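# Make the safe chess capture and stand the taken piece

## Task

White is to move. Find the single capture that leaves Black with no way to take back, carry it out, and set the removed piece standing upright on the table top. Pawns step one square per move: White's head toward rank 5 and Black's toward rank 1. Square names are printed along the board's edge. When finished, every square not involved in the capture must hold exactly what it held at the start. Each piece on the board must stand upright and lie entirely within its square. Nothing counts as done if it stays in place only because the robot is holding it.

## Robot and tools

Robot: two Doosan M1013 six-joint arms, left_arm and right_arm. Each has a two-finger parallel gripper (50 mm maximum gap) and a wrist camera. The URDF root of left_arm sits at (-0.027, +0.650, 0) m and right_arm at (-0.047, -0.571, 0) m, each with a slight yaw (quat_wxyz (+0.998,0,0,+0.065) and (+0.999,0,0,-0.033)).

Frame: all reported positions use one scene frame. Its origin is on the table surface midway between the arms, +z is up, +x runs out over the table, and left_arm is on the +y side. The arm names are labels only and do not match image left or right. Printed hand positions can be off, more so at long reach.

Gripper geometry: fingers point along the gripper's +z axis and close along its x axis. end_effector_position is the point between the pads; fingertips extend 17.5 mm past it. A flat block juts about 9 cm toward the gripper's -y side and rotates with it, so watch it for collisions. Turning only the last joint moves the pad point around a 25 mm radius circle.

execute_actions: argument actions is a list of zero or one item. Empty list: no command, just returns the state. Move: {"rows": [...], "steps": n}, with 1 to 15 rows and steps at most 15 (default 15); each step is 1/30 s, each row is used for one step and the final row repeats to fill the rest. Wait: {"steps": n} with n up to 300, measured from the previous result, and your reply time uses it up. Optional pictures (true/false) controls whether camera images come back. A refused call moves nothing.

Row layout: one list of 18 numbers covering both arms, every number in [-1, 1], even if one arm stays idle. Numbers 1-9 belong to left_arm, 10-18 to right_arm. For each arm: six joint values in the order waist, shoulder, elbow, forearm roll, wrist pitch, wrist roll, then gripper position, force_limit, speed.

Joint values are offsets, not poses. They are scaled so 1.0 equals 1.398 rad for waist and shoulder, 2.097 rad for elbow, and 2.622 rad for the three wrist joints. They are measured from the angles in the latest result that printed Joint positions (before any such result, or in a second call in the same reply, from the angles at the moment the action begins), never from the previous row. So all zeros drives the arm back to those reference angles; it is not a hold. Stated ranges: every joint -6.283 to 6.283 rad except the elbow, -2.792 to 2.792. A target more than 0.010 rad beyond a range is refused; a target past the true end is clipped there and the line "joint sent to its limit" may appear.

Gripper numbers are absolute settings, not offsets. position: +1 fully open (50 mm), about -0.65 pads touching, -1 to grasp (closes until blocked). force_limit: -1 about 20 N per pad, 0 about 102 N, +1 about 185 N (actual up to ~17% more). speed: -1 is 20 mm/s, 0 is 85, +1 is 150. To keep a gripper unchanged, resend its previous three numbers; a 0 is itself a command. A new force or speed only applies after position changes by at least 0.01; to lessen grip, open first.

Results: a state line per arm with end_effector_position (m), end_effector_quat_wxyz, and linear/angular velocities; Joint positions, velocities (rad, rad/s) and torques per arm in column order; object_status: 0 moving, 1 blocked while opening, 2 blocked while closing (a grasp; confirm this), 3 reached target or pads met (usually nothing held). position_measured gives gap as (250 - value) x 0.202 mm. "joint command not followed" means a clearance check altered joint targets; HELD marks steps whose row was not sent. MOTOR HOT warns of overheating; OVER-TEMPERATURE FAULT means brakes are set until cooled.

Motion: joint target speeds are capped (2.09, 3.14, 3.93 rad/s) with a 0.3 s ramp, targets stay within a lead of the measured angle, and any target that would move the hand over 70 mm from where it is gets scaled back. Large moves therefore need several calls. Between calls the arms keep heading for the last row until they settle.

Faults: contact torque reaching a load limit (waist/shoulder 306, elbow 144, wrist joints 40.5 N m, held weight included) or an outside force of 144 N stops that arm for 10 s. Keep the arms from striking or pressing each other.

zoom_image: camera (cam_head_left, cam_head_right, cam_left_wrist, cam_right_wrist, all 672x504) and region [x0, y0, x1, y1] in pixels from the top-left, no larger than 504x504. Calibration for each camera is provided with K, distortion and T_world_to_cam.

read_manual: returns only licence text. finished_scene: pass the current scene number; it ends that scene permanently and reports success.

Suggested order: look and zoom to read square labels and piece positions; choose the capture; grasp the Black piece, lift it clear and set it upright on the table off the board; then move the White piece onto the freed square, centred and upright; open and withdraw. Avoid drops, tipping neighbours, hard pushes, and anything leaving the table; grip firmly since held parts may be tugged.

Each tool is called after "Request:" as name([rows], argument=value, ...), one row to a line, values as JSON.

## Session

Request:
execute_actions(actions=[])

Scene clock: 0.00 s of 4400.00 s.
left_arm: end_effector_position=(+0.4518, +0.8045, +0.2089) position_measured=3 object_status=3 end_effector_quat_wxyz=(-0.467, +0.785, +0.406, +0.031) end_effector_velocity=(+0.000, -0.000, -0.001) end_effector_angular_velocity=(-0.001, +0.001, +0.000) | right_arm: end_effector_position=(+0.3659, -0.2205, +0.3703) position_measured=3 object_status=3 end_effector_quat_wxyz=(-0.562, -0.198, +0.735, -0.324) end_effector_velocity=(+0.000, +0.000, +0.000) end_effector_angular_velocity=(+0.000, +0.000, -0.000)
Joint positions: left_arm=[-0.324  0.313  2.006  0.748  1.534  0.104] | right_arm=[ 0.786  0.588  1.458 -0.11   2.503 -1.41 ]
Joint velocities: left_arm=[ 0.     0.001 -0.    -0.001 -0.     0.001] | right_arm=[-0.  0. -0. -0.  0. -0.]
Joint torques (N m, as the joint torque sensors report them, + toward a larger angle): no reading

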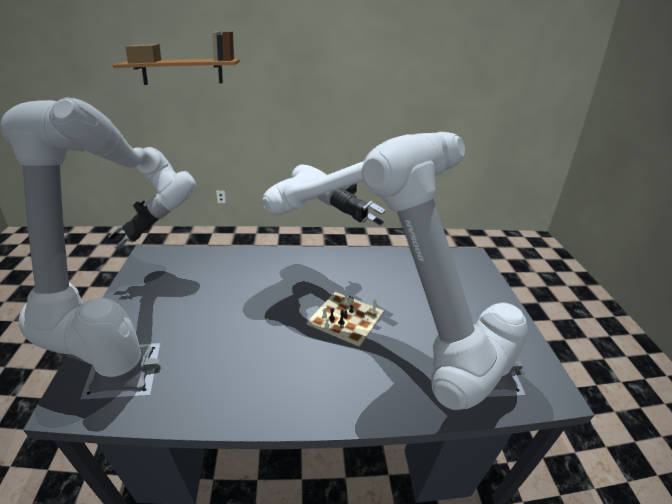

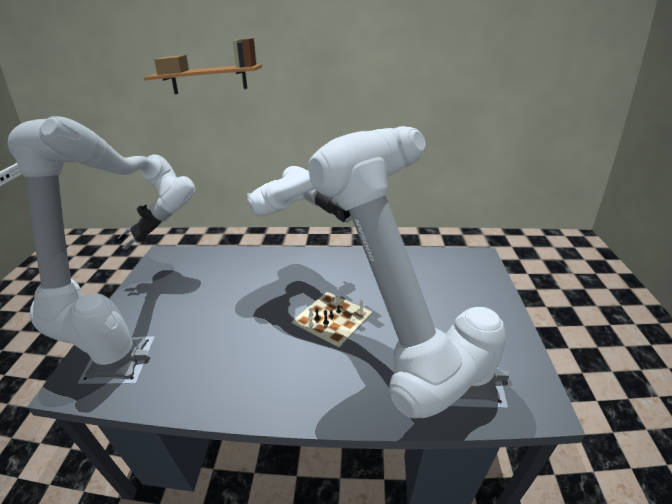

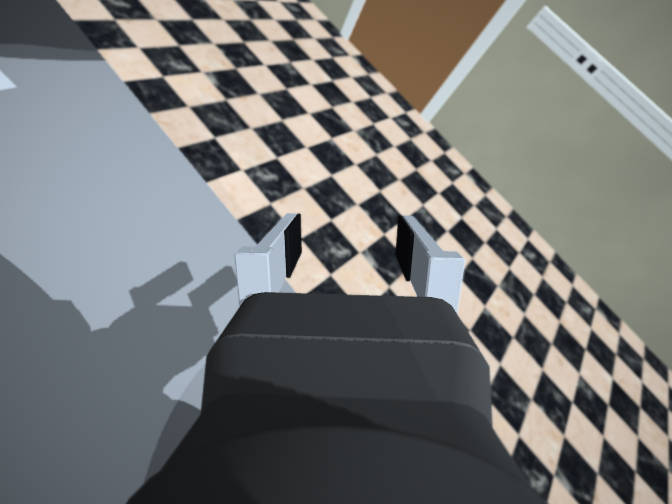

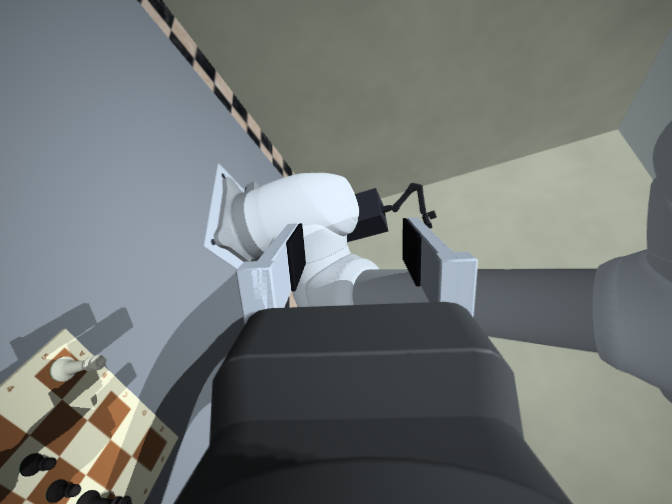

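Request:
zoom_image(camera="cam_head_left", region=[295, 280, 400, 355])

Request:
zoom_image(camera="cam_head_right", region=[280, 280, 385, 355])

Request:
zoom_image(camera="cam_right_wrist", region=[0, 310, 200, 504])

Region (295, 280, 400, 355) of cam_head_left's 672x504 image, scaled by 4.800, with more detail than that image has; it fills the top 360 rows of this view, and the rest is white.

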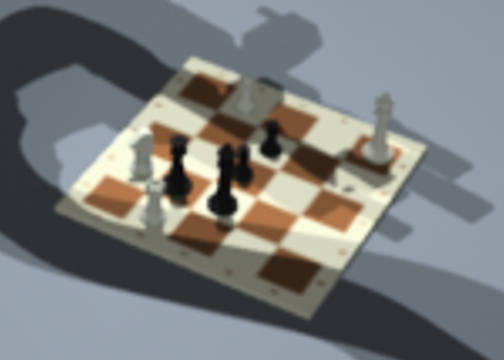

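Region (280, 280, 385, 355) of cam_head_right's 672x504 image, scaled by 4.800, with more detail than that image has; it fills the top 360 rows of this view, and the rest is white.

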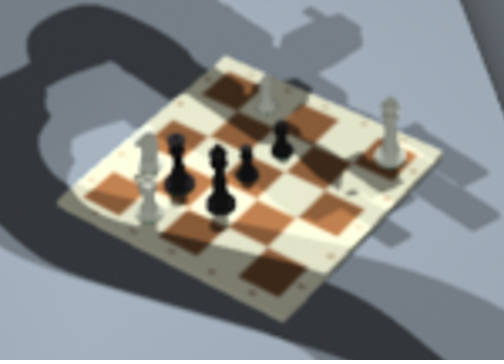

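Region (0, 310, 200, 504) of cam_right_wrist's 672x504 image, scaled by 2.520, with more detail than that image has; it fills the top 489 rows of this view, and the rest is white.

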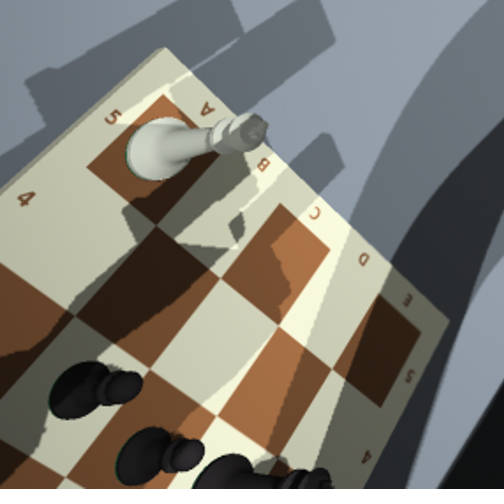

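Request:
execute_actions([
  {"rows": [[0,0,0,0,0,0,1,0,0, 0.422,-0.4245,0.1952,0.042,-0.4666,0.0553,1,0,0]], "steps": 15},
], pictures=false)

Request:
execute_actions([
  {"steps": 45},
])

Scene clock: 55.00 s of 4400.00 s.
left_arm: end_effector_position=(+0.4518, +0.8045, +0.2089) position_measured=3 object_status=3 end_effector_quat_wxyz=(-0.467, +0.785, +0.406, +0.031) end_effector_velocity=(-0.000, -0.000, -0.001) end_effector_angular_velocity=(-0.000, +0.001, +0.001) | right_arm: end_effector_position=(+0.2115, -0.1640, +0.3135) position_measured=3 object_status=3 end_effector_quat_wxyz=(-0.285, -0.352, +0.859, -0.238) end_effector_velocity=(-0.293, +0.204, -0.120) end_effector_angular_velocity=(+1.497, -0.894, +0.597)
Joint positions: left_arm=[-0.324  0.313  2.006  0.748  1.534  0.104] | right_arm=[ 1.079  0.295  1.675 -0.052  1.931 -1.333]
Joint velocities: left_arm=[ 0.     0.001  0.001 -0.001 -0.    -0.   ] | right_arm=[ 0.685 -0.691  0.443  0.12  -1.49   0.156]
Joint torques (N m, as the joint torque sensors report them, + toward a larger angle): left_arm=[  4.52 -63.72 -34.89   3.55   2.56  -0.33] | right_arm=[ -4.76 -66.9  -33.11   2.4    2.19   0.06]
Steps of this call (steps 1 to 90: nothing new was sent; then 51.50 s passed at rest; steps 91 to 105: all 15 steps of this action). Readings (joint positions | what the end effector reports):
91: left_arm=[-0.324 0.313 2.006 0.748 1.534 0.104] | right_arm=[0.787 0.588 1.459 -0.110 2.503 -1.410] | left_arm position_measured=3 object_status=3 | right_arm position_measured=3 object_status=3
92: left_arm=[-0.324 0.313 2.006 0.748 1.534 0.104] | right_arm=[0.792 0.583 1.464 -0.109 2.492 -1.408] | left_arm position_measured=3 object_status=3 | right_arm position_measured=3 object_status=3
94: left_arm=[-0.324 0.313 2.006 0.748 1.534 0.104] | right_arm=[0.825 0.550 1.493 -0.101 2.430 -1.397] | left_arm position_measured=3 object_status=3 | right_arm position_measured=3 object_status=3
98: left_arm=[-0.324 0.313 2.006 0.748 1.534 0.104] | right_arm=[0.916 0.458 1.567 -0.081 2.260 -1.371] | left_arm position_measured=3 object_status=3 | right_arm position_measured=3 object_status=3
105: the state above

Scene clock: 56.50 s of 4400.00 s.
left_arm: end_effector_position=(+0.4518, +0.8045, +0.2089) position_measured=3 object_status=3 end_effector_quat_wxyz=(-0.467, +0.785, +0.406, +0.031) end_effector_velocity=(+0.001, +0.000, +0.001) end_effector_angular_velocity=(+0.001, -0.002, -0.001) | right_arm: end_effector_position=(+0.0767, -0.0618, +0.3076) position_measured=3 object_status=3 end_effector_quat_wxyz=(-0.001, -0.482, +0.876, -0.000) end_effector_velocity=(-0.000, -0.000, +0.000) end_effector_angular_velocity=(-0.000, +0.000, +0.000)
Joint positions: left_arm=[-0.324  0.313  2.006  0.748  1.534  0.104] | right_arm=[ 1.376 -0.005  1.868  0.     1.28  -1.265]
Joint velocities: left_arm=[ 0.    -0.    -0.001  0.002 -0.     0.   ] | right_arm=[ 0.    -0.001  0.     0.     0.    -0.   ]
Joint torques (N m, as the joint torque sensors report them, + toward a larger angle): left_arm=[  4.8  -65.68 -35.65   3.17   2.58  -0.38] | right_arm=[ -1.72 -39.28 -39.44   3.43  -0.18   0.16]
Steps of this call (steps 1 to 45: the robot went on to your last target). Readings (joint positions | what the end effector reports):
1: left_arm=[-0.324 0.313 2.006 0.748 1.534 0.104] | right_arm=[1.102 0.272 1.690 -0.048 1.880 -1.328] | left_arm position_measured=3 object_status=3 | right_arm position_measured=3 object_status=3
2: left_arm=[-0.324 0.313 2.006 0.748 1.534 0.104] | right_arm=[1.125 0.248 1.705 -0.044 1.829 -1.323] | left_arm position_measured=3 object_status=3 | right_arm position_measured=3 object_status=3
4: left_arm=[-0.324 0.313 2.006 0.748 1.534 0.104] | right_arm=[1.171 0.202 1.735 -0.036 1.729 -1.312] | left_arm position_measured=3 object_status=3 | right_arm position_measured=3 object_status=3
8: left_arm=[-0.324 0.313 2.006 0.748 1.534 0.104] | right_arm=[1.261 0.111 1.793 -0.020 1.531 -1.291] | left_arm position_measured=3 object_status=3 | right_arm position_measured=3 object_status=3
45: the state above
All arms were judged still, so your last target was given up. Only a new action makes them travel on or press farther. Fingers that are still opening or closing keep moving.
camera_calibration (this result's frames):
cam_right_wrist: T_world_to_cam=[[-0.572669, -0.819501, -0.021635, 0.00454226], [-0.785365, 0.540865, 0.301109, 0.000986297], [-0.235058, 0.189427, -0.953344, 0.467567], [0, 0, 0, 1]] pos_world=[0.113281, -0.0853811, 0.445554]

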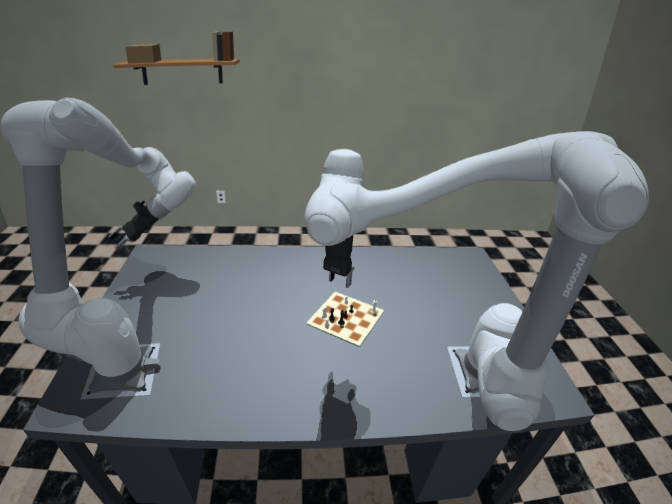

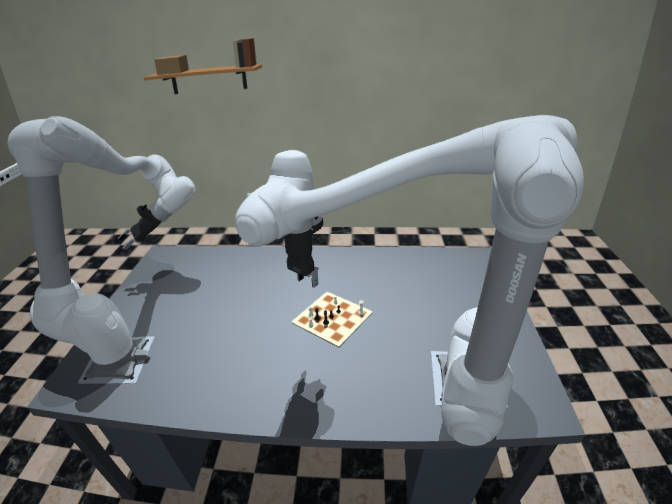

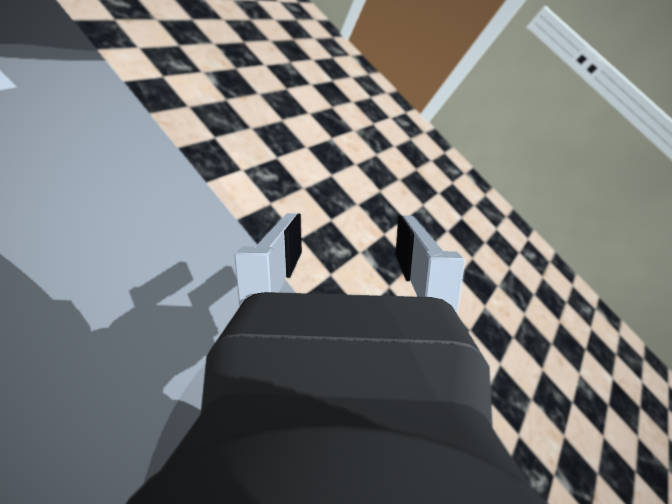

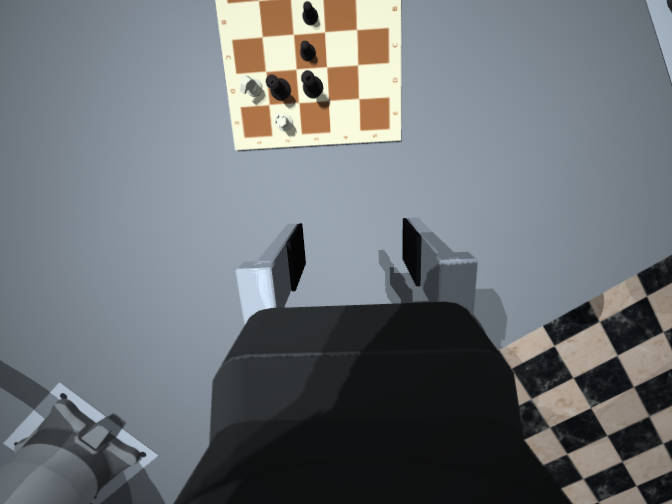

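Request:
zoom_image(camera="cam_right_wrist", region=[200, 0, 420, 165])

Request:
zoom_image(camera="cam_head_left", region=[305, 285, 390, 345])

Request:
zoom_image(camera="cam_head_right", region=[290, 285, 375, 345])

Region (200, 0, 420, 165) of cam_right_wrist's 672x504 image, scaled by 2.291, with more detail than that image has; it fills the top 378 rows of this view, and the rest is white.

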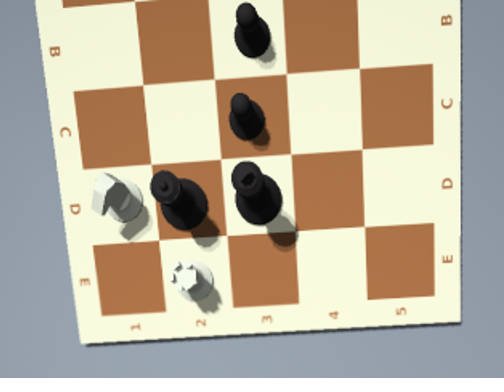

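Region (305, 285, 390, 345) of cam_head_left's 672x504 image, scaled by 5.929, with more detail than that image has; it fills the top 356 rows of this view, and the rest is white.

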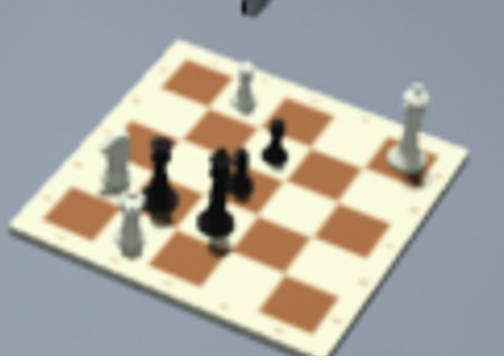

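Region (290, 285, 375, 345) of cam_head_right's 672x504 image, scaled by 5.929, with more detail than that image has; it fills the top 356 rows of this view, and the rest is white.

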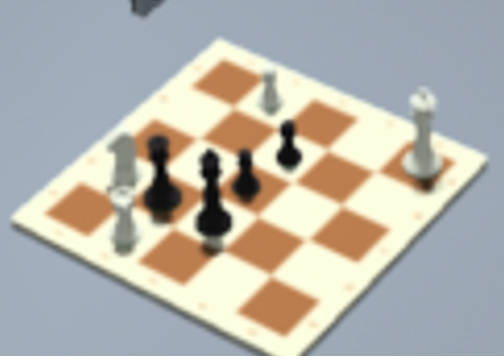

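Request:
execute_actions([
  {"rows": [[0,0,0,0,0,0,1,0,0, -0.348,0.1042,0.0949,0,-0.132,1.0,1,0,0]], "steps": 15},
], pictures=false)

Request:
execute_actions([
  {"steps": 30},
])

Scene clock: 96.67 s of 4400.00 s.
left_arm: end_effector_position=(+0.4518, +0.8045, +0.2089) position_measured=3 object_status=3 end_effector_quat_wxyz=(-0.467, +0.785, +0.406, +0.031) end_effector_velocity=(-0.001, +0.000, -0.000) end_effector_angular_velocity=(-0.000, +0.001, +0.001) | right_arm: end_effector_position=(+0.1995, -0.1113, +0.2058) position_measured=3 object_status=3 end_effector_quat_wxyz=(-0.000, -0.053, +0.999, -0.000) end_effector_velocity=(+0.219, -0.148, -0.209) end_effector_angular_velocity=(-0.001, -0.001, -2.505)
Joint positions: left_arm=[-0.324  0.313  2.006  0.748  1.534  0.104] | right_arm=[ 1.105  0.077  1.98   0.001  1.086 -0.637]
Joint velocities: left_arm=[ 0.    -0.     0.001 -0.001  0.     0.   ] | right_arm=[-0.58   0.172  0.233  0.    -0.406  1.925]
Joint torques (N m, as the joint torque sensors report them, + toward a larger angle): left_arm=[  4.94 -64.45 -34.79   3.62   2.52  -0.19] | right_arm=[  2.22 -44.75 -33.83   3.46  -0.16   0.44]
Steps of this call (steps 1 to 90: nothing new was sent; then 36.67 s passed at rest; steps 91 to 105: all 15 steps of this action). Readings (joint positions | what the end effector reports):
91: left_arm=[-0.324 0.313 2.006 0.748 1.534 0.104] | right_arm=[1.376 -0.005 1.868 0.000 1.280 -1.264] | left_arm position_measured=3 object_status=3 | right_arm position_measured=3 object_status=3
92: left_arm=[-0.324 0.313 2.006 0.748 1.534 0.104] | right_arm=[1.371 -0.004 1.870 0.001 1.276 -1.253] | left_arm position_measured=3 object_status=3 | right_arm position_measured=3 object_status=3
94: left_arm=[-0.324 0.313 2.006 0.748 1.534 0.104] | right_arm=[1.338 0.007 1.885 0.001 1.250 -1.191] | left_arm position_measured=3 object_status=3 | right_arm position_measured=3 object_status=3
98: left_arm=[-0.324 0.313 2.006 0.748 1.534 0.104] | right_arm=[1.247 0.034 1.922 0.001 1.186 -1.015] | left_arm position_measured=3 object_status=3 | right_arm position_measured=3 object_status=3
105: the state above

Scene clock: 97.67 s of 4400.00 s.
left_arm: end_effector_position=(+0.4518, +0.8045, +0.2089) position_measured=3 object_status=3 end_effector_quat_wxyz=(-0.467, +0.785, +0.406, +0.031) end_effector_velocity=(-0.000, +0.000, -0.000) end_effector_angular_velocity=(+0.001, +0.001, -0.000) | right_arm: end_effector_position=(+0.2697, -0.1412, +0.1301) position_measured=3 object_status=3 end_effector_quat_wxyz=(-0.000, +0.868, +0.496, +0.000) end_effector_velocity=(-0.000, -0.000, -0.000) end_effector_angular_velocity=(-0.001, +0.000, -0.004)
Joint positions: left_arm=[-0.324  0.313  2.006  0.748  1.534  0.104] | right_arm=[0.89  0.141 2.067 0.    0.934 1.357]
Joint velocities: left_arm=[ 0.     0.001  0.     0.001  0.    -0.   ] | right_arm=[-0.     0.     0.001 -0.    -0.     0.004]
Joint torques (N m, as the joint torque sensors report them, + toward a larger angle): left_arm=[  4.09 -63.26 -35.97   3.6    2.64  -0.46] | right_arm=[ -3.15 -50.21 -32.9    2.76   0.11   0.34]
Steps of this call (steps 1 to 30: the robot went on to your last target). Readings (joint positions | what the end effector reports):
1: left_arm=[-0.324 0.313 2.006 0.748 1.534 0.104] | right_arm=[1.086 0.082 1.988 0.001 1.072 -0.569] | left_arm position_measured=3 object_status=3 | right_arm position_measured=3 object_status=3
2: left_arm=[-0.324 0.313 2.006 0.748 1.534 0.104] | right_arm=[1.067 0.088 1.995 0.001 1.059 -0.497] | left_arm position_measured=3 object_status=3 | right_arm position_measured=3 object_status=3
4: left_arm=[-0.324 0.313 2.006 0.748 1.534 0.104] | right_arm=[1.029 0.099 2.010 0.001 1.032 -0.335] | left_arm position_measured=3 object_status=3 | right_arm position_measured=3 object_status=3
8: left_arm=[-0.324 0.313 2.006 0.748 1.534 0.104] | right_arm=[0.961 0.119 2.038 0.001 0.984 0.073] | left_arm position_measured=3 object_status=3 | right_arm position_measured=3 object_status=3
30: the state above
camera_calibration (this result's frames):
cam_left_wrist: T_world_to_cam=[[0.642475, 0.641224, 0.419593, -0.891716], [0.758283, -0.452948, -0.468876, 0.111198], [-0.110601, 0.619412, -0.777237, -0.135483], [0, 0, 0, 1]] pos_world=[0.4736, 0.706076, 0.320993]
cam_right_wrist: T_world_to_cam=[[0.544732, 0.838302, -0.022736, -0.0209653], [0.803317, -0.513832, 0.301095, -0.328487], [0.240726, -0.182281, -0.953323, 0.177886], [0, 0, 0, 1]] pos_world=[0.232478, -0.118787, 0.268012]

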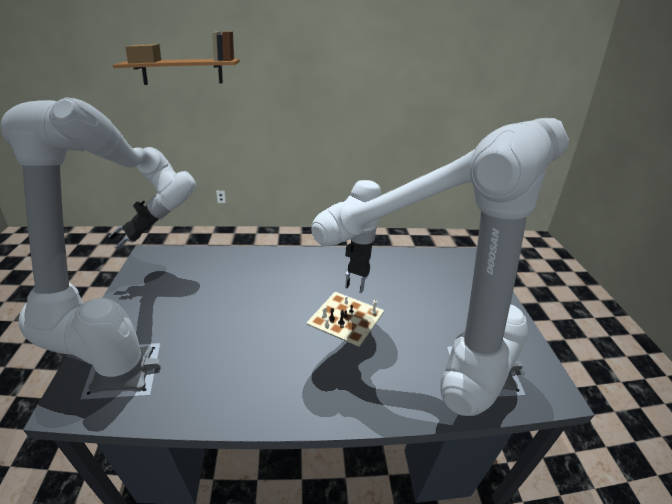

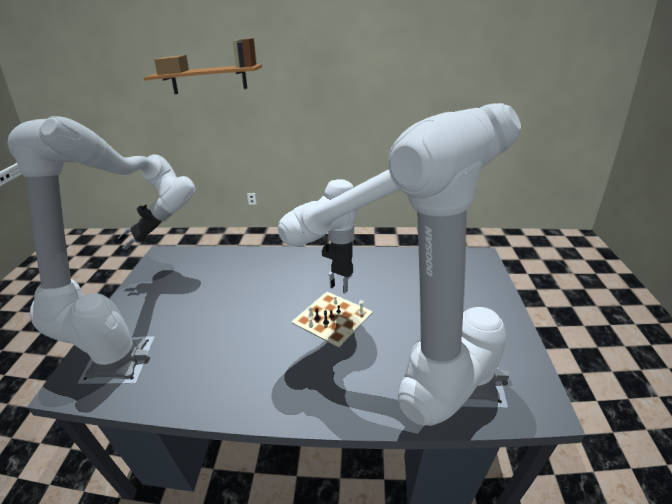

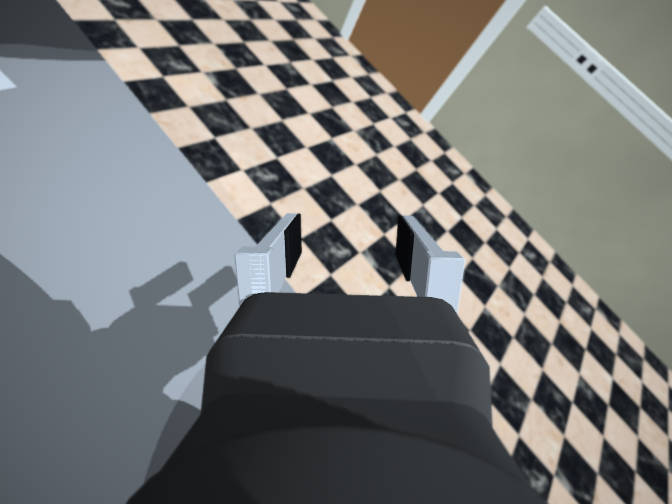

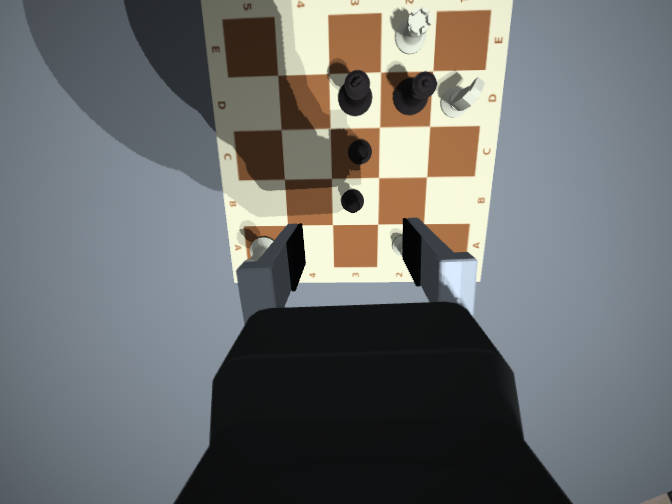

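Request:
zoom_image(camera="cam_right_wrist", region=[270, 120, 450, 300])

Region (270, 120, 450, 300) of cam_right_wrist's 672x504 image, scaled by 2.800, with more detail than that image has.

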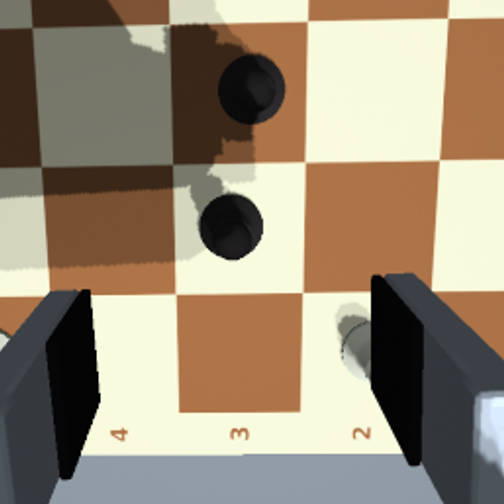

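Request:
execute_actions([
  {"rows": [[0,0,0,0,0,0,1,0,0, 0.0075,0.0457,0.0227,0,-0.0427,0.018,1,0,0]], "steps": 15},
])

Scene clock: 133.33 s of 4400.00 s.
left_arm: end_effector_position=(+0.4518, +0.8045, +0.2089) position_measured=3 object_status=3 end_effector_quat_wxyz=(-0.467, +0.785, +0.406, +0.031) end_effector_velocity=(+0.001, +0.000, +0.000) end_effector_angular_velocity=(+0.001, -0.000, -0.001) | right_arm: end_effector_position=(+0.2655, -0.1374, +0.0755) position_measured=3 object_status=3 end_effector_quat_wxyz=(-0.000, +0.877, +0.480, +0.000) end_effector_velocity=(-0.001, -0.001, -0.002) end_effector_angular_velocity=(-0.002, +0.001, -0.000)
Joint positions: left_arm=[-0.324  0.313  2.006  0.748  1.534  0.104] | right_arm=[0.9   0.204 2.114 0.    0.822 1.404]
Joint velocities: left_arm=[-0.     0.    -0.001  0.001  0.     0.   ] | right_arm=[ 0.     0.001  0.004 -0.    -0.003  0.001]
Joint torques (N m, as the joint torque sensors report them, + toward a larger angle): left_arm=[  2.54 -66.45 -34.81   3.67   2.62  -0.48] | right_arm=[ -4.42 -56.17 -31.03   3.06  -0.44   0.63]
Steps of this call (steps 1 to 15: the robot went on to your last target; steps 16 to 90: nothing new was sent; then 32.17 s passed at rest; steps 91 to 105: all 15 steps of this action). Readings (joint positions | what the end effector reports):
91: left_arm=[-0.324 0.313 2.006 0.748 1.534 0.104] | right_arm=[0.890 0.141 2.067 0.000 0.933 1.357] | left_arm position_measured=3 object_status=3 | right_arm position_measured=3 object_status=3
92: left_arm=[-0.324 0.313 2.006 0.748 1.534 0.104] | right_arm=[0.890 0.146 2.071 0.000 0.924 1.361] | left_arm position_measured=3 object_status=3 | right_arm position_measured=3 object_status=3
94: left_arm=[-0.324 0.313 2.006 0.748 1.534 0.104] | right_arm=[0.895 0.174 2.092 0.000 0.875 1.382] | left_arm position_measured=3 object_status=3 | right_arm position_measured=3 object_status=3
98: left_arm=[-0.324 0.313 2.006 0.748 1.534 0.104] | right_arm=[0.900 0.201 2.112 0.000 0.828 1.401] | left_arm position_measured=3 object_status=3 | right_arm position_measured=3 object_status=3
105: the state above
camera_calibration (this result's frames):
cam_left_wrist: T_world_to_cam=[[0.642475, 0.641223, 0.419593, -0.891716], [0.758283, -0.452948, -0.468876, 0.111199], [-0.110601, 0.619412, -0.777237, -0.135483], [0, 0, 0, 1]] pos_world=[0.4736, 0.706076, 0.320993]
cam_right_wrist: T_world_to_cam=[[0.57501, 0.817844, -0.0222543, -0.0339914], [0.783878, -0.542931, 0.301267, -0.305497], [0.234307, -0.190676, -0.95328, 0.128117], [0, 0, 0, 1]] pos_world=[0.228999, -0.113636, 0.213411]

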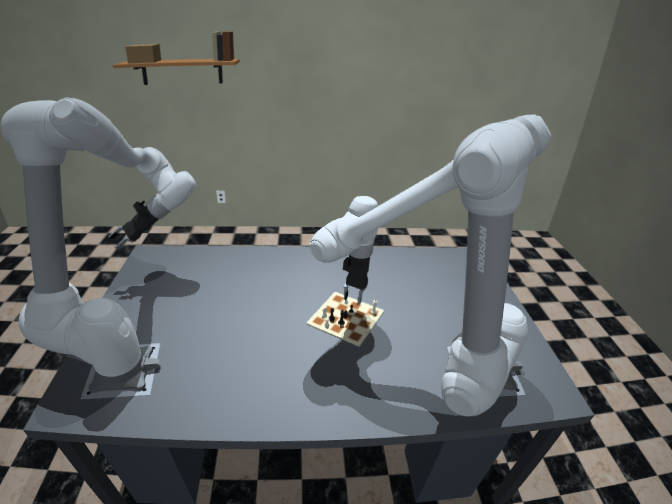

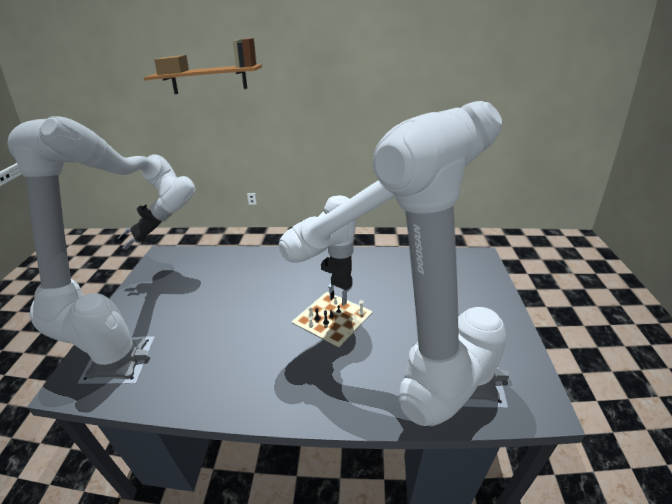

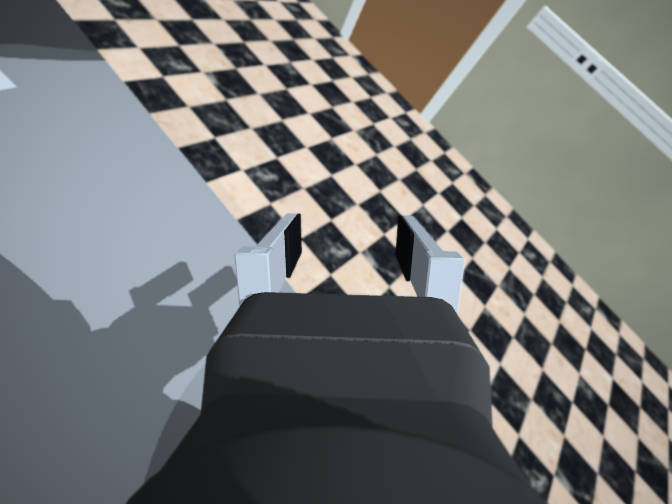

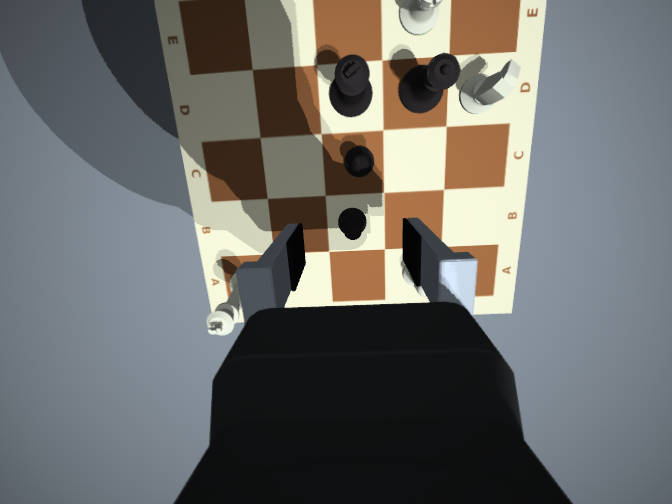

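Request:
zoom_image(camera="cam_right_wrist", region=[280, 170, 430, 310])

Request:
zoom_image(camera="cam_head_left", region=[325, 275, 390, 325])

Region (280, 170, 430, 310) of cam_right_wrist's 672x504 image, scaled by 3.360, with more detail than that image has; it fills the top 470 rows of this view, and the rest is white.

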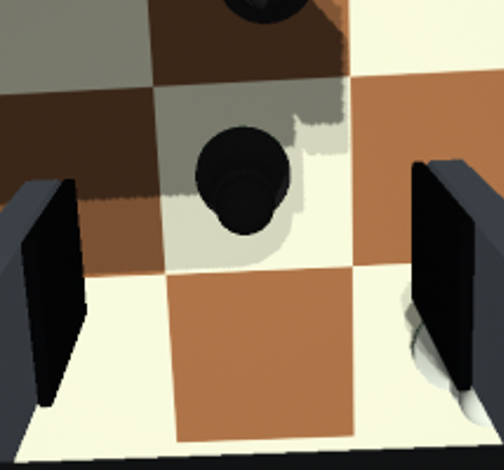

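Region (325, 275, 390, 325) of cam_head_left's 672x504 image, scaled by 7.754, with more detail than that image has; it fills the top 388 rows of this view, and the rest is white.

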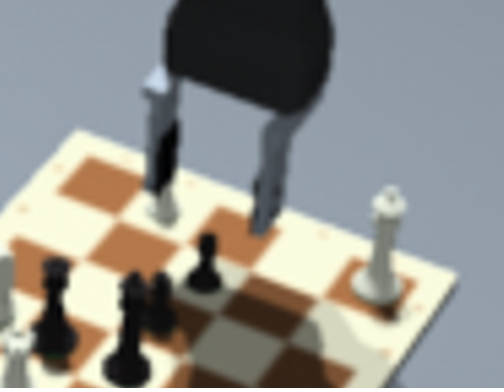

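Request:
execute_actions([
  {"rows": [[0,0,0,0,0,0,1,0,0, 0.0001,0.008,0.003,0,-0.0068,0,0.3,-0.5,0],[0,0,0,0,0,0,1,0,0, 0.0001,0.014,0.005,0,-0.0113,0,0.3,-0.5,0],[0,0,0,0,0,0,1,0,0, 0.0002,0.02,0.007,0,-0.016,0,0.3,-0.5,0],[0,0,0,0,0,0,1,0,0, 0.0002,0.026,0.0092,0,-0.021,0,0.3,-0.5,0],[0,0,0,0,0,0,1,0,0, 0.0003,0.031,0.011,0,-0.025,0,0.3,-0.5,0],[0,0,0,0,0,0,1,0,0, 0.0003,0.034,0.012,0,-0.0274,0,0.3,-0.5,0]], "steps": 15},
])

Scene clock: 164.07 s of 4400.00 s.
left_arm: end_effector_position=(+0.4518, +0.8045, +0.2089) position_measured=3 object_status=3 end_effector_quat_wxyz=(-0.467, +0.785, +0.406, +0.031) end_effector_velocity=(-0.001, +0.000, -0.000) end_effector_angular_velocity=(+0.000, +0.001, +0.000) | right_arm: end_effector_position=(+0.2651, -0.1374, +0.0404) position_measured=107 object_status=3 end_effector_quat_wxyz=(-0.000, +0.877, +0.480, -0.000) end_effector_velocity=(-0.000, -0.000, -0.003) end_effector_angular_velocity=(-0.000, +0.000, +0.000)
Joint positions: left_arm=[-0.324  0.313  2.006  0.748  1.534  0.104] | right_arm=[0.901 0.251 2.139 0.    0.751 1.404]
Joint velocities: left_arm=[ 0.    -0.     0.001 -0.     0.    -0.   ] | right_arm=[ 0.     0.004  0.003 -0.    -0.007 -0.   ]
Joint torques (N m, as the joint torque sensors report them, + toward a larger angle): left_arm=[  5.56 -63.69 -35.08   3.53   2.56  -0.58] | right_arm=[ -0.56 -55.49 -27.32   2.56  -0.66   0.32]
Steps of this call (steps 1 to 15: the robot went on to your last target; steps 16 to 90: nothing new was sent; then 27.23 s passed at rest; steps 91 to 105: all 15 steps of this action). Readings (joint positions | what the end effector reports):
91: left_arm=[-0.324 0.313 2.006 0.748 1.534 0.104] | right_arm=[0.900 0.205 2.115 0.000 0.821 1.404] | left_arm position_measured=3 object_status=3 | right_arm position_measured=12 object_status=0
92: left_arm=[-0.324 0.313 2.006 0.748 1.534 0.104] | right_arm=[0.900 0.208 2.116 0.000 0.817 1.404] | left_arm position_measured=3 object_status=3 | right_arm position_measured=26 object_status=0
94: left_arm=[-0.324 0.313 2.006 0.748 1.534 0.104] | right_arm=[0.900 0.219 2.122 0.000 0.801 1.404] | left_arm position_measured=3 object_status=3 | right_arm position_measured=55 object_status=0
98: left_arm=[-0.324 0.313 2.006 0.748 1.534 0.104] | right_arm=[0.901 0.244 2.135 0.000 0.763 1.404] | left_arm position_measured=3 object_status=3 | right_arm position_measured=105 object_status=0
105: the state above
camera_calibration (this result's frames):
cam_left_wrist: T_world_to_cam=[[0.642475, 0.641224, 0.419593, -0.891716], [0.758283, -0.452948, -0.468876, 0.111199], [-0.110601, 0.619412, -0.777237, -0.135484], [0, 0, 0, 1]] pos_world=[0.4736, 0.706076, 0.320993]
cam_right_wrist: T_world_to_cam=[[0.574868, 0.817922, -0.0230369, -0.0344889], [0.784155, -0.542657, 0.30104, -0.294658], [0.233726, -0.191123, -0.953333, 0.0948005], [0, 0, 0, 1]] pos_world=[0.228727, -0.11357, 0.178286]

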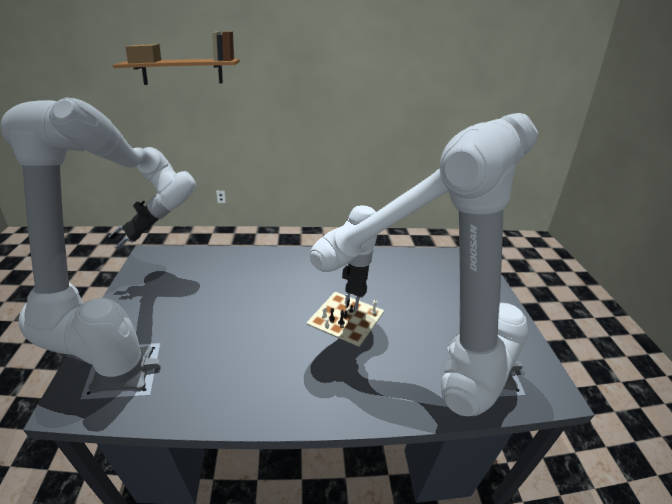

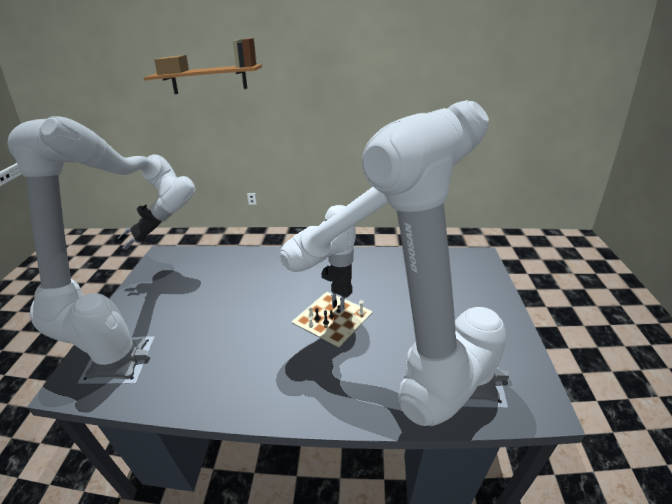

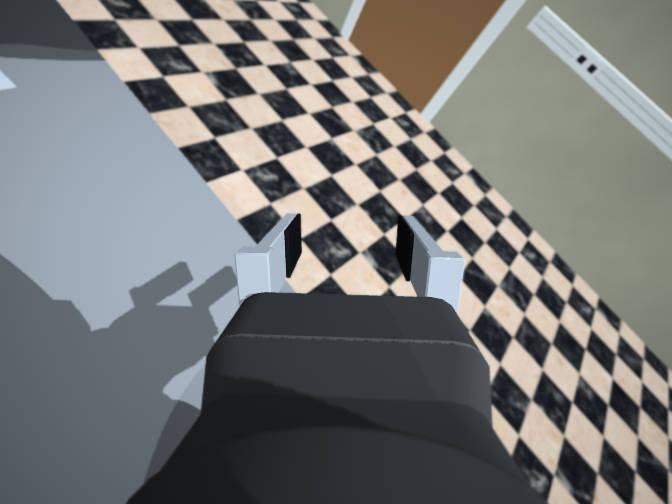

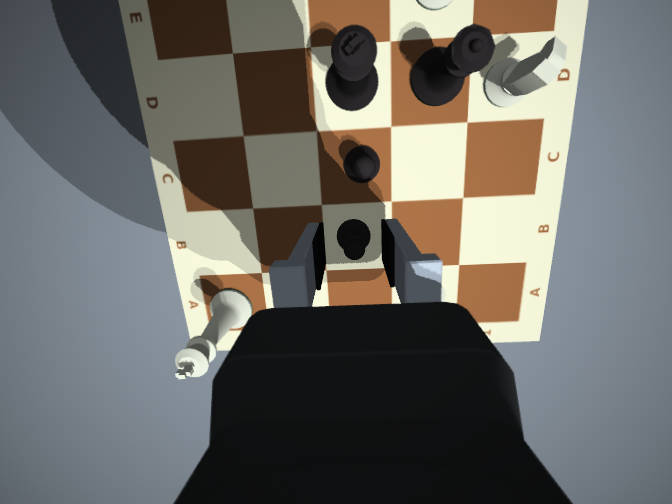

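Request:
zoom_image(camera="cam_right_wrist", region=[295, 190, 415, 300])

Request:
zoom_image(camera="cam_head_left", region=[330, 285, 380, 325])

Region (295, 190, 415, 300) of cam_right_wrist's 672x504 image, scaled by 4.200, with more detail than that image has; it fills the top 462 rows of this view, and the rest is white.

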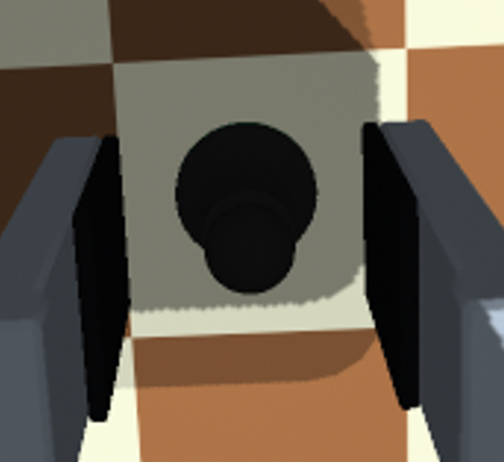

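Region (330, 285, 380, 325) of cam_head_left's 672x504 image, scaled by 10.080, with more detail than that image has; it fills the top 403 rows of this view, and the rest is white.

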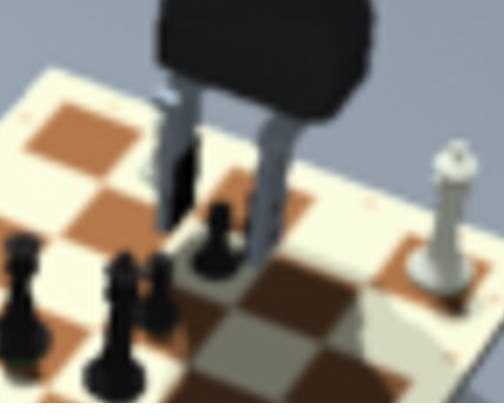

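Request:
execute_actions([
  {"rows": [[0,0,0,0,0,0,1,0,0, 0,0.0003,0.0001,0,-0.0002,0,-1,-0.5,-0.4]], "steps": 15},
])

Scene clock: 175.27 s of 4400.00 s.
left_arm: end_effector_position=(+0.4518, +0.8045, +0.2089) position_measured=3 object_status=3 end_effector_quat_wxyz=(-0.467, +0.785, +0.406, +0.031) end_effector_velocity=(+0.000, +0.000, -0.001) end_effector_angular_velocity=(+0.000, +0.001, -0.000) | right_arm: end_effector_position=(+0.2651, -0.1374, +0.0401) position_measured=206 object_status=0 end_effector_quat_wxyz=(+0.000, +0.877, +0.481, -0.000) end_effector_velocity=(-0.000, -0.000, -0.000) end_effector_angular_velocity=(-0.001, +0.001, -0.001)
Joint positions: left_arm=[-0.324  0.313  2.006  0.748  1.534  0.104] | right_arm=[0.901 0.252 2.139 0.    0.751 1.404]
Joint velocities: left_arm=[-0.     0.001  0.     0.    -0.    -0.   ] | right_arm=[-0.     0.001  0.     0.     0.     0.   ]
Joint torques (N m, as the joint torque sensors report them, + toward a larger angle): left_arm=[  4.26 -64.99 -34.78   3.39   2.8   -0.37] | right_arm=[ -2.11 -57.59 -27.16   2.49  -0.5    0.29]
Steps of this call (steps 1 to 15: the robot went on to your last target; steps 16 to 90: nothing new was sent; then 7.70 s passed at rest; steps 91 to 105: all 15 steps of this action). Readings (joint positions | what the end effector reports):
91: left_arm=[-0.324 0.313 2.006 0.748 1.534 0.104] | right_arm=[0.901 0.252 2.139 0.000 0.751 1.404] | left_arm position_measured=3 object_status=3 | right_arm position_measured=114 object_status=0
92: left_arm=[-0.324 0.313 2.006 0.748 1.534 0.104] | right_arm=[0.901 0.252 2.139 0.000 0.751 1.404] | left_arm position_measured=3 object_status=3 | right_arm position_measured=124 object_status=0
94: left_arm=[-0.324 0.313 2.006 0.748 1.534 0.104] | right_arm=[0.901 0.252 2.139 0.000 0.751 1.404] | left_arm position_measured=3 object_status=3 | right_arm position_measured=143 object_status=0
98: left_arm=[-0.324 0.313 2.006 0.748 1.534 0.104] | right_arm=[0.901 0.252 2.139 0.000 0.751 1.404] | left_arm position_measured=3 object_status=3 | right_arm position_measured=182 object_status=0
105: the state above
camera_calibration (this result's frames):
cam_right_wrist: T_world_to_cam=[[0.574657, 0.818067, -0.0231556, -0.0343679], [0.784285, -0.542402, 0.301161, -0.294606], [0.23381, -0.191225, -0.953292, 0.0944571], [0, 0, 0, 1]] pos_world=[0.22872, -0.113617, 0.177973]

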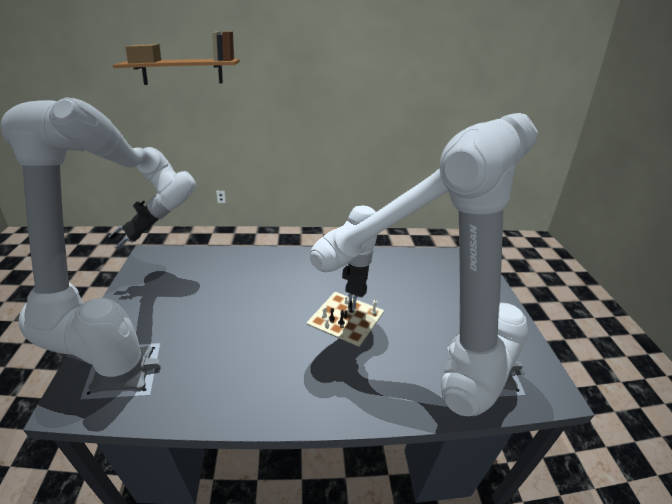

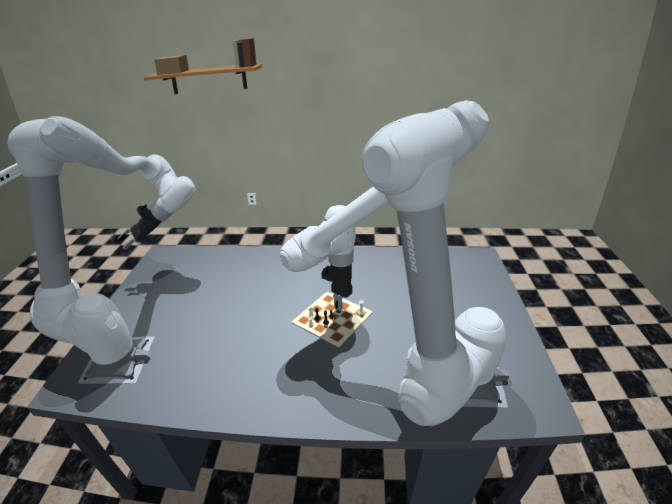

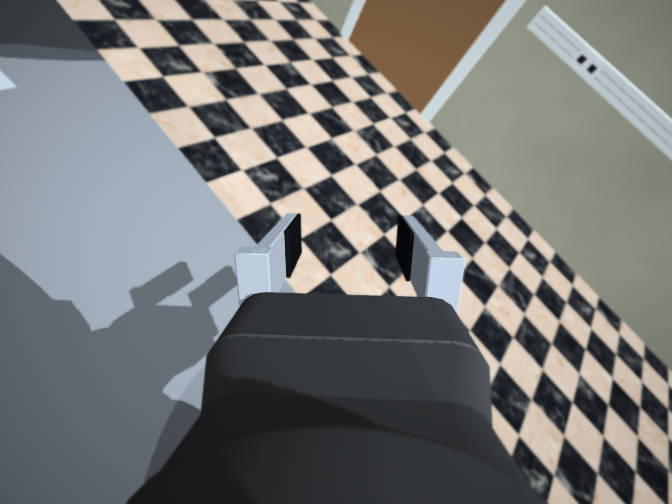

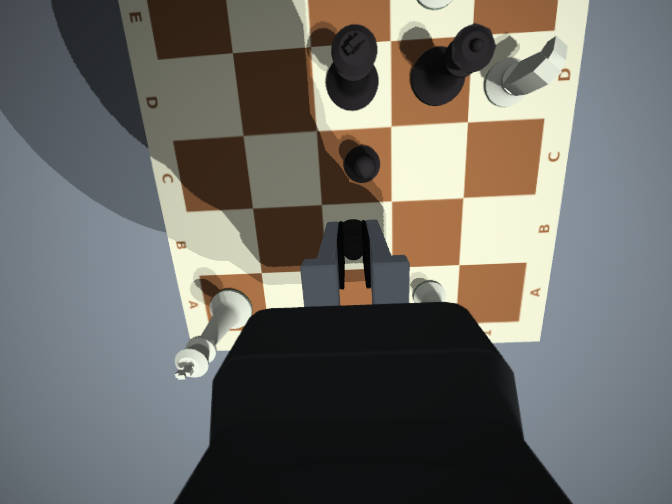

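Request:
zoom_image(camera="cam_head_left", region=[340, 325, 375, 352])

Region (340, 325, 375, 352) of cam_head_left's 672x504 image, scaled by 14.400, with more detail than that image has; it fills the top 389 rows of this view, and the rest is white.

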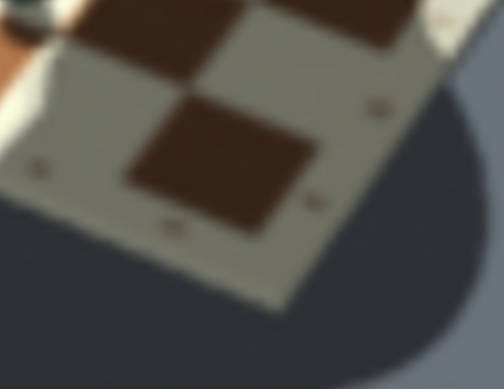

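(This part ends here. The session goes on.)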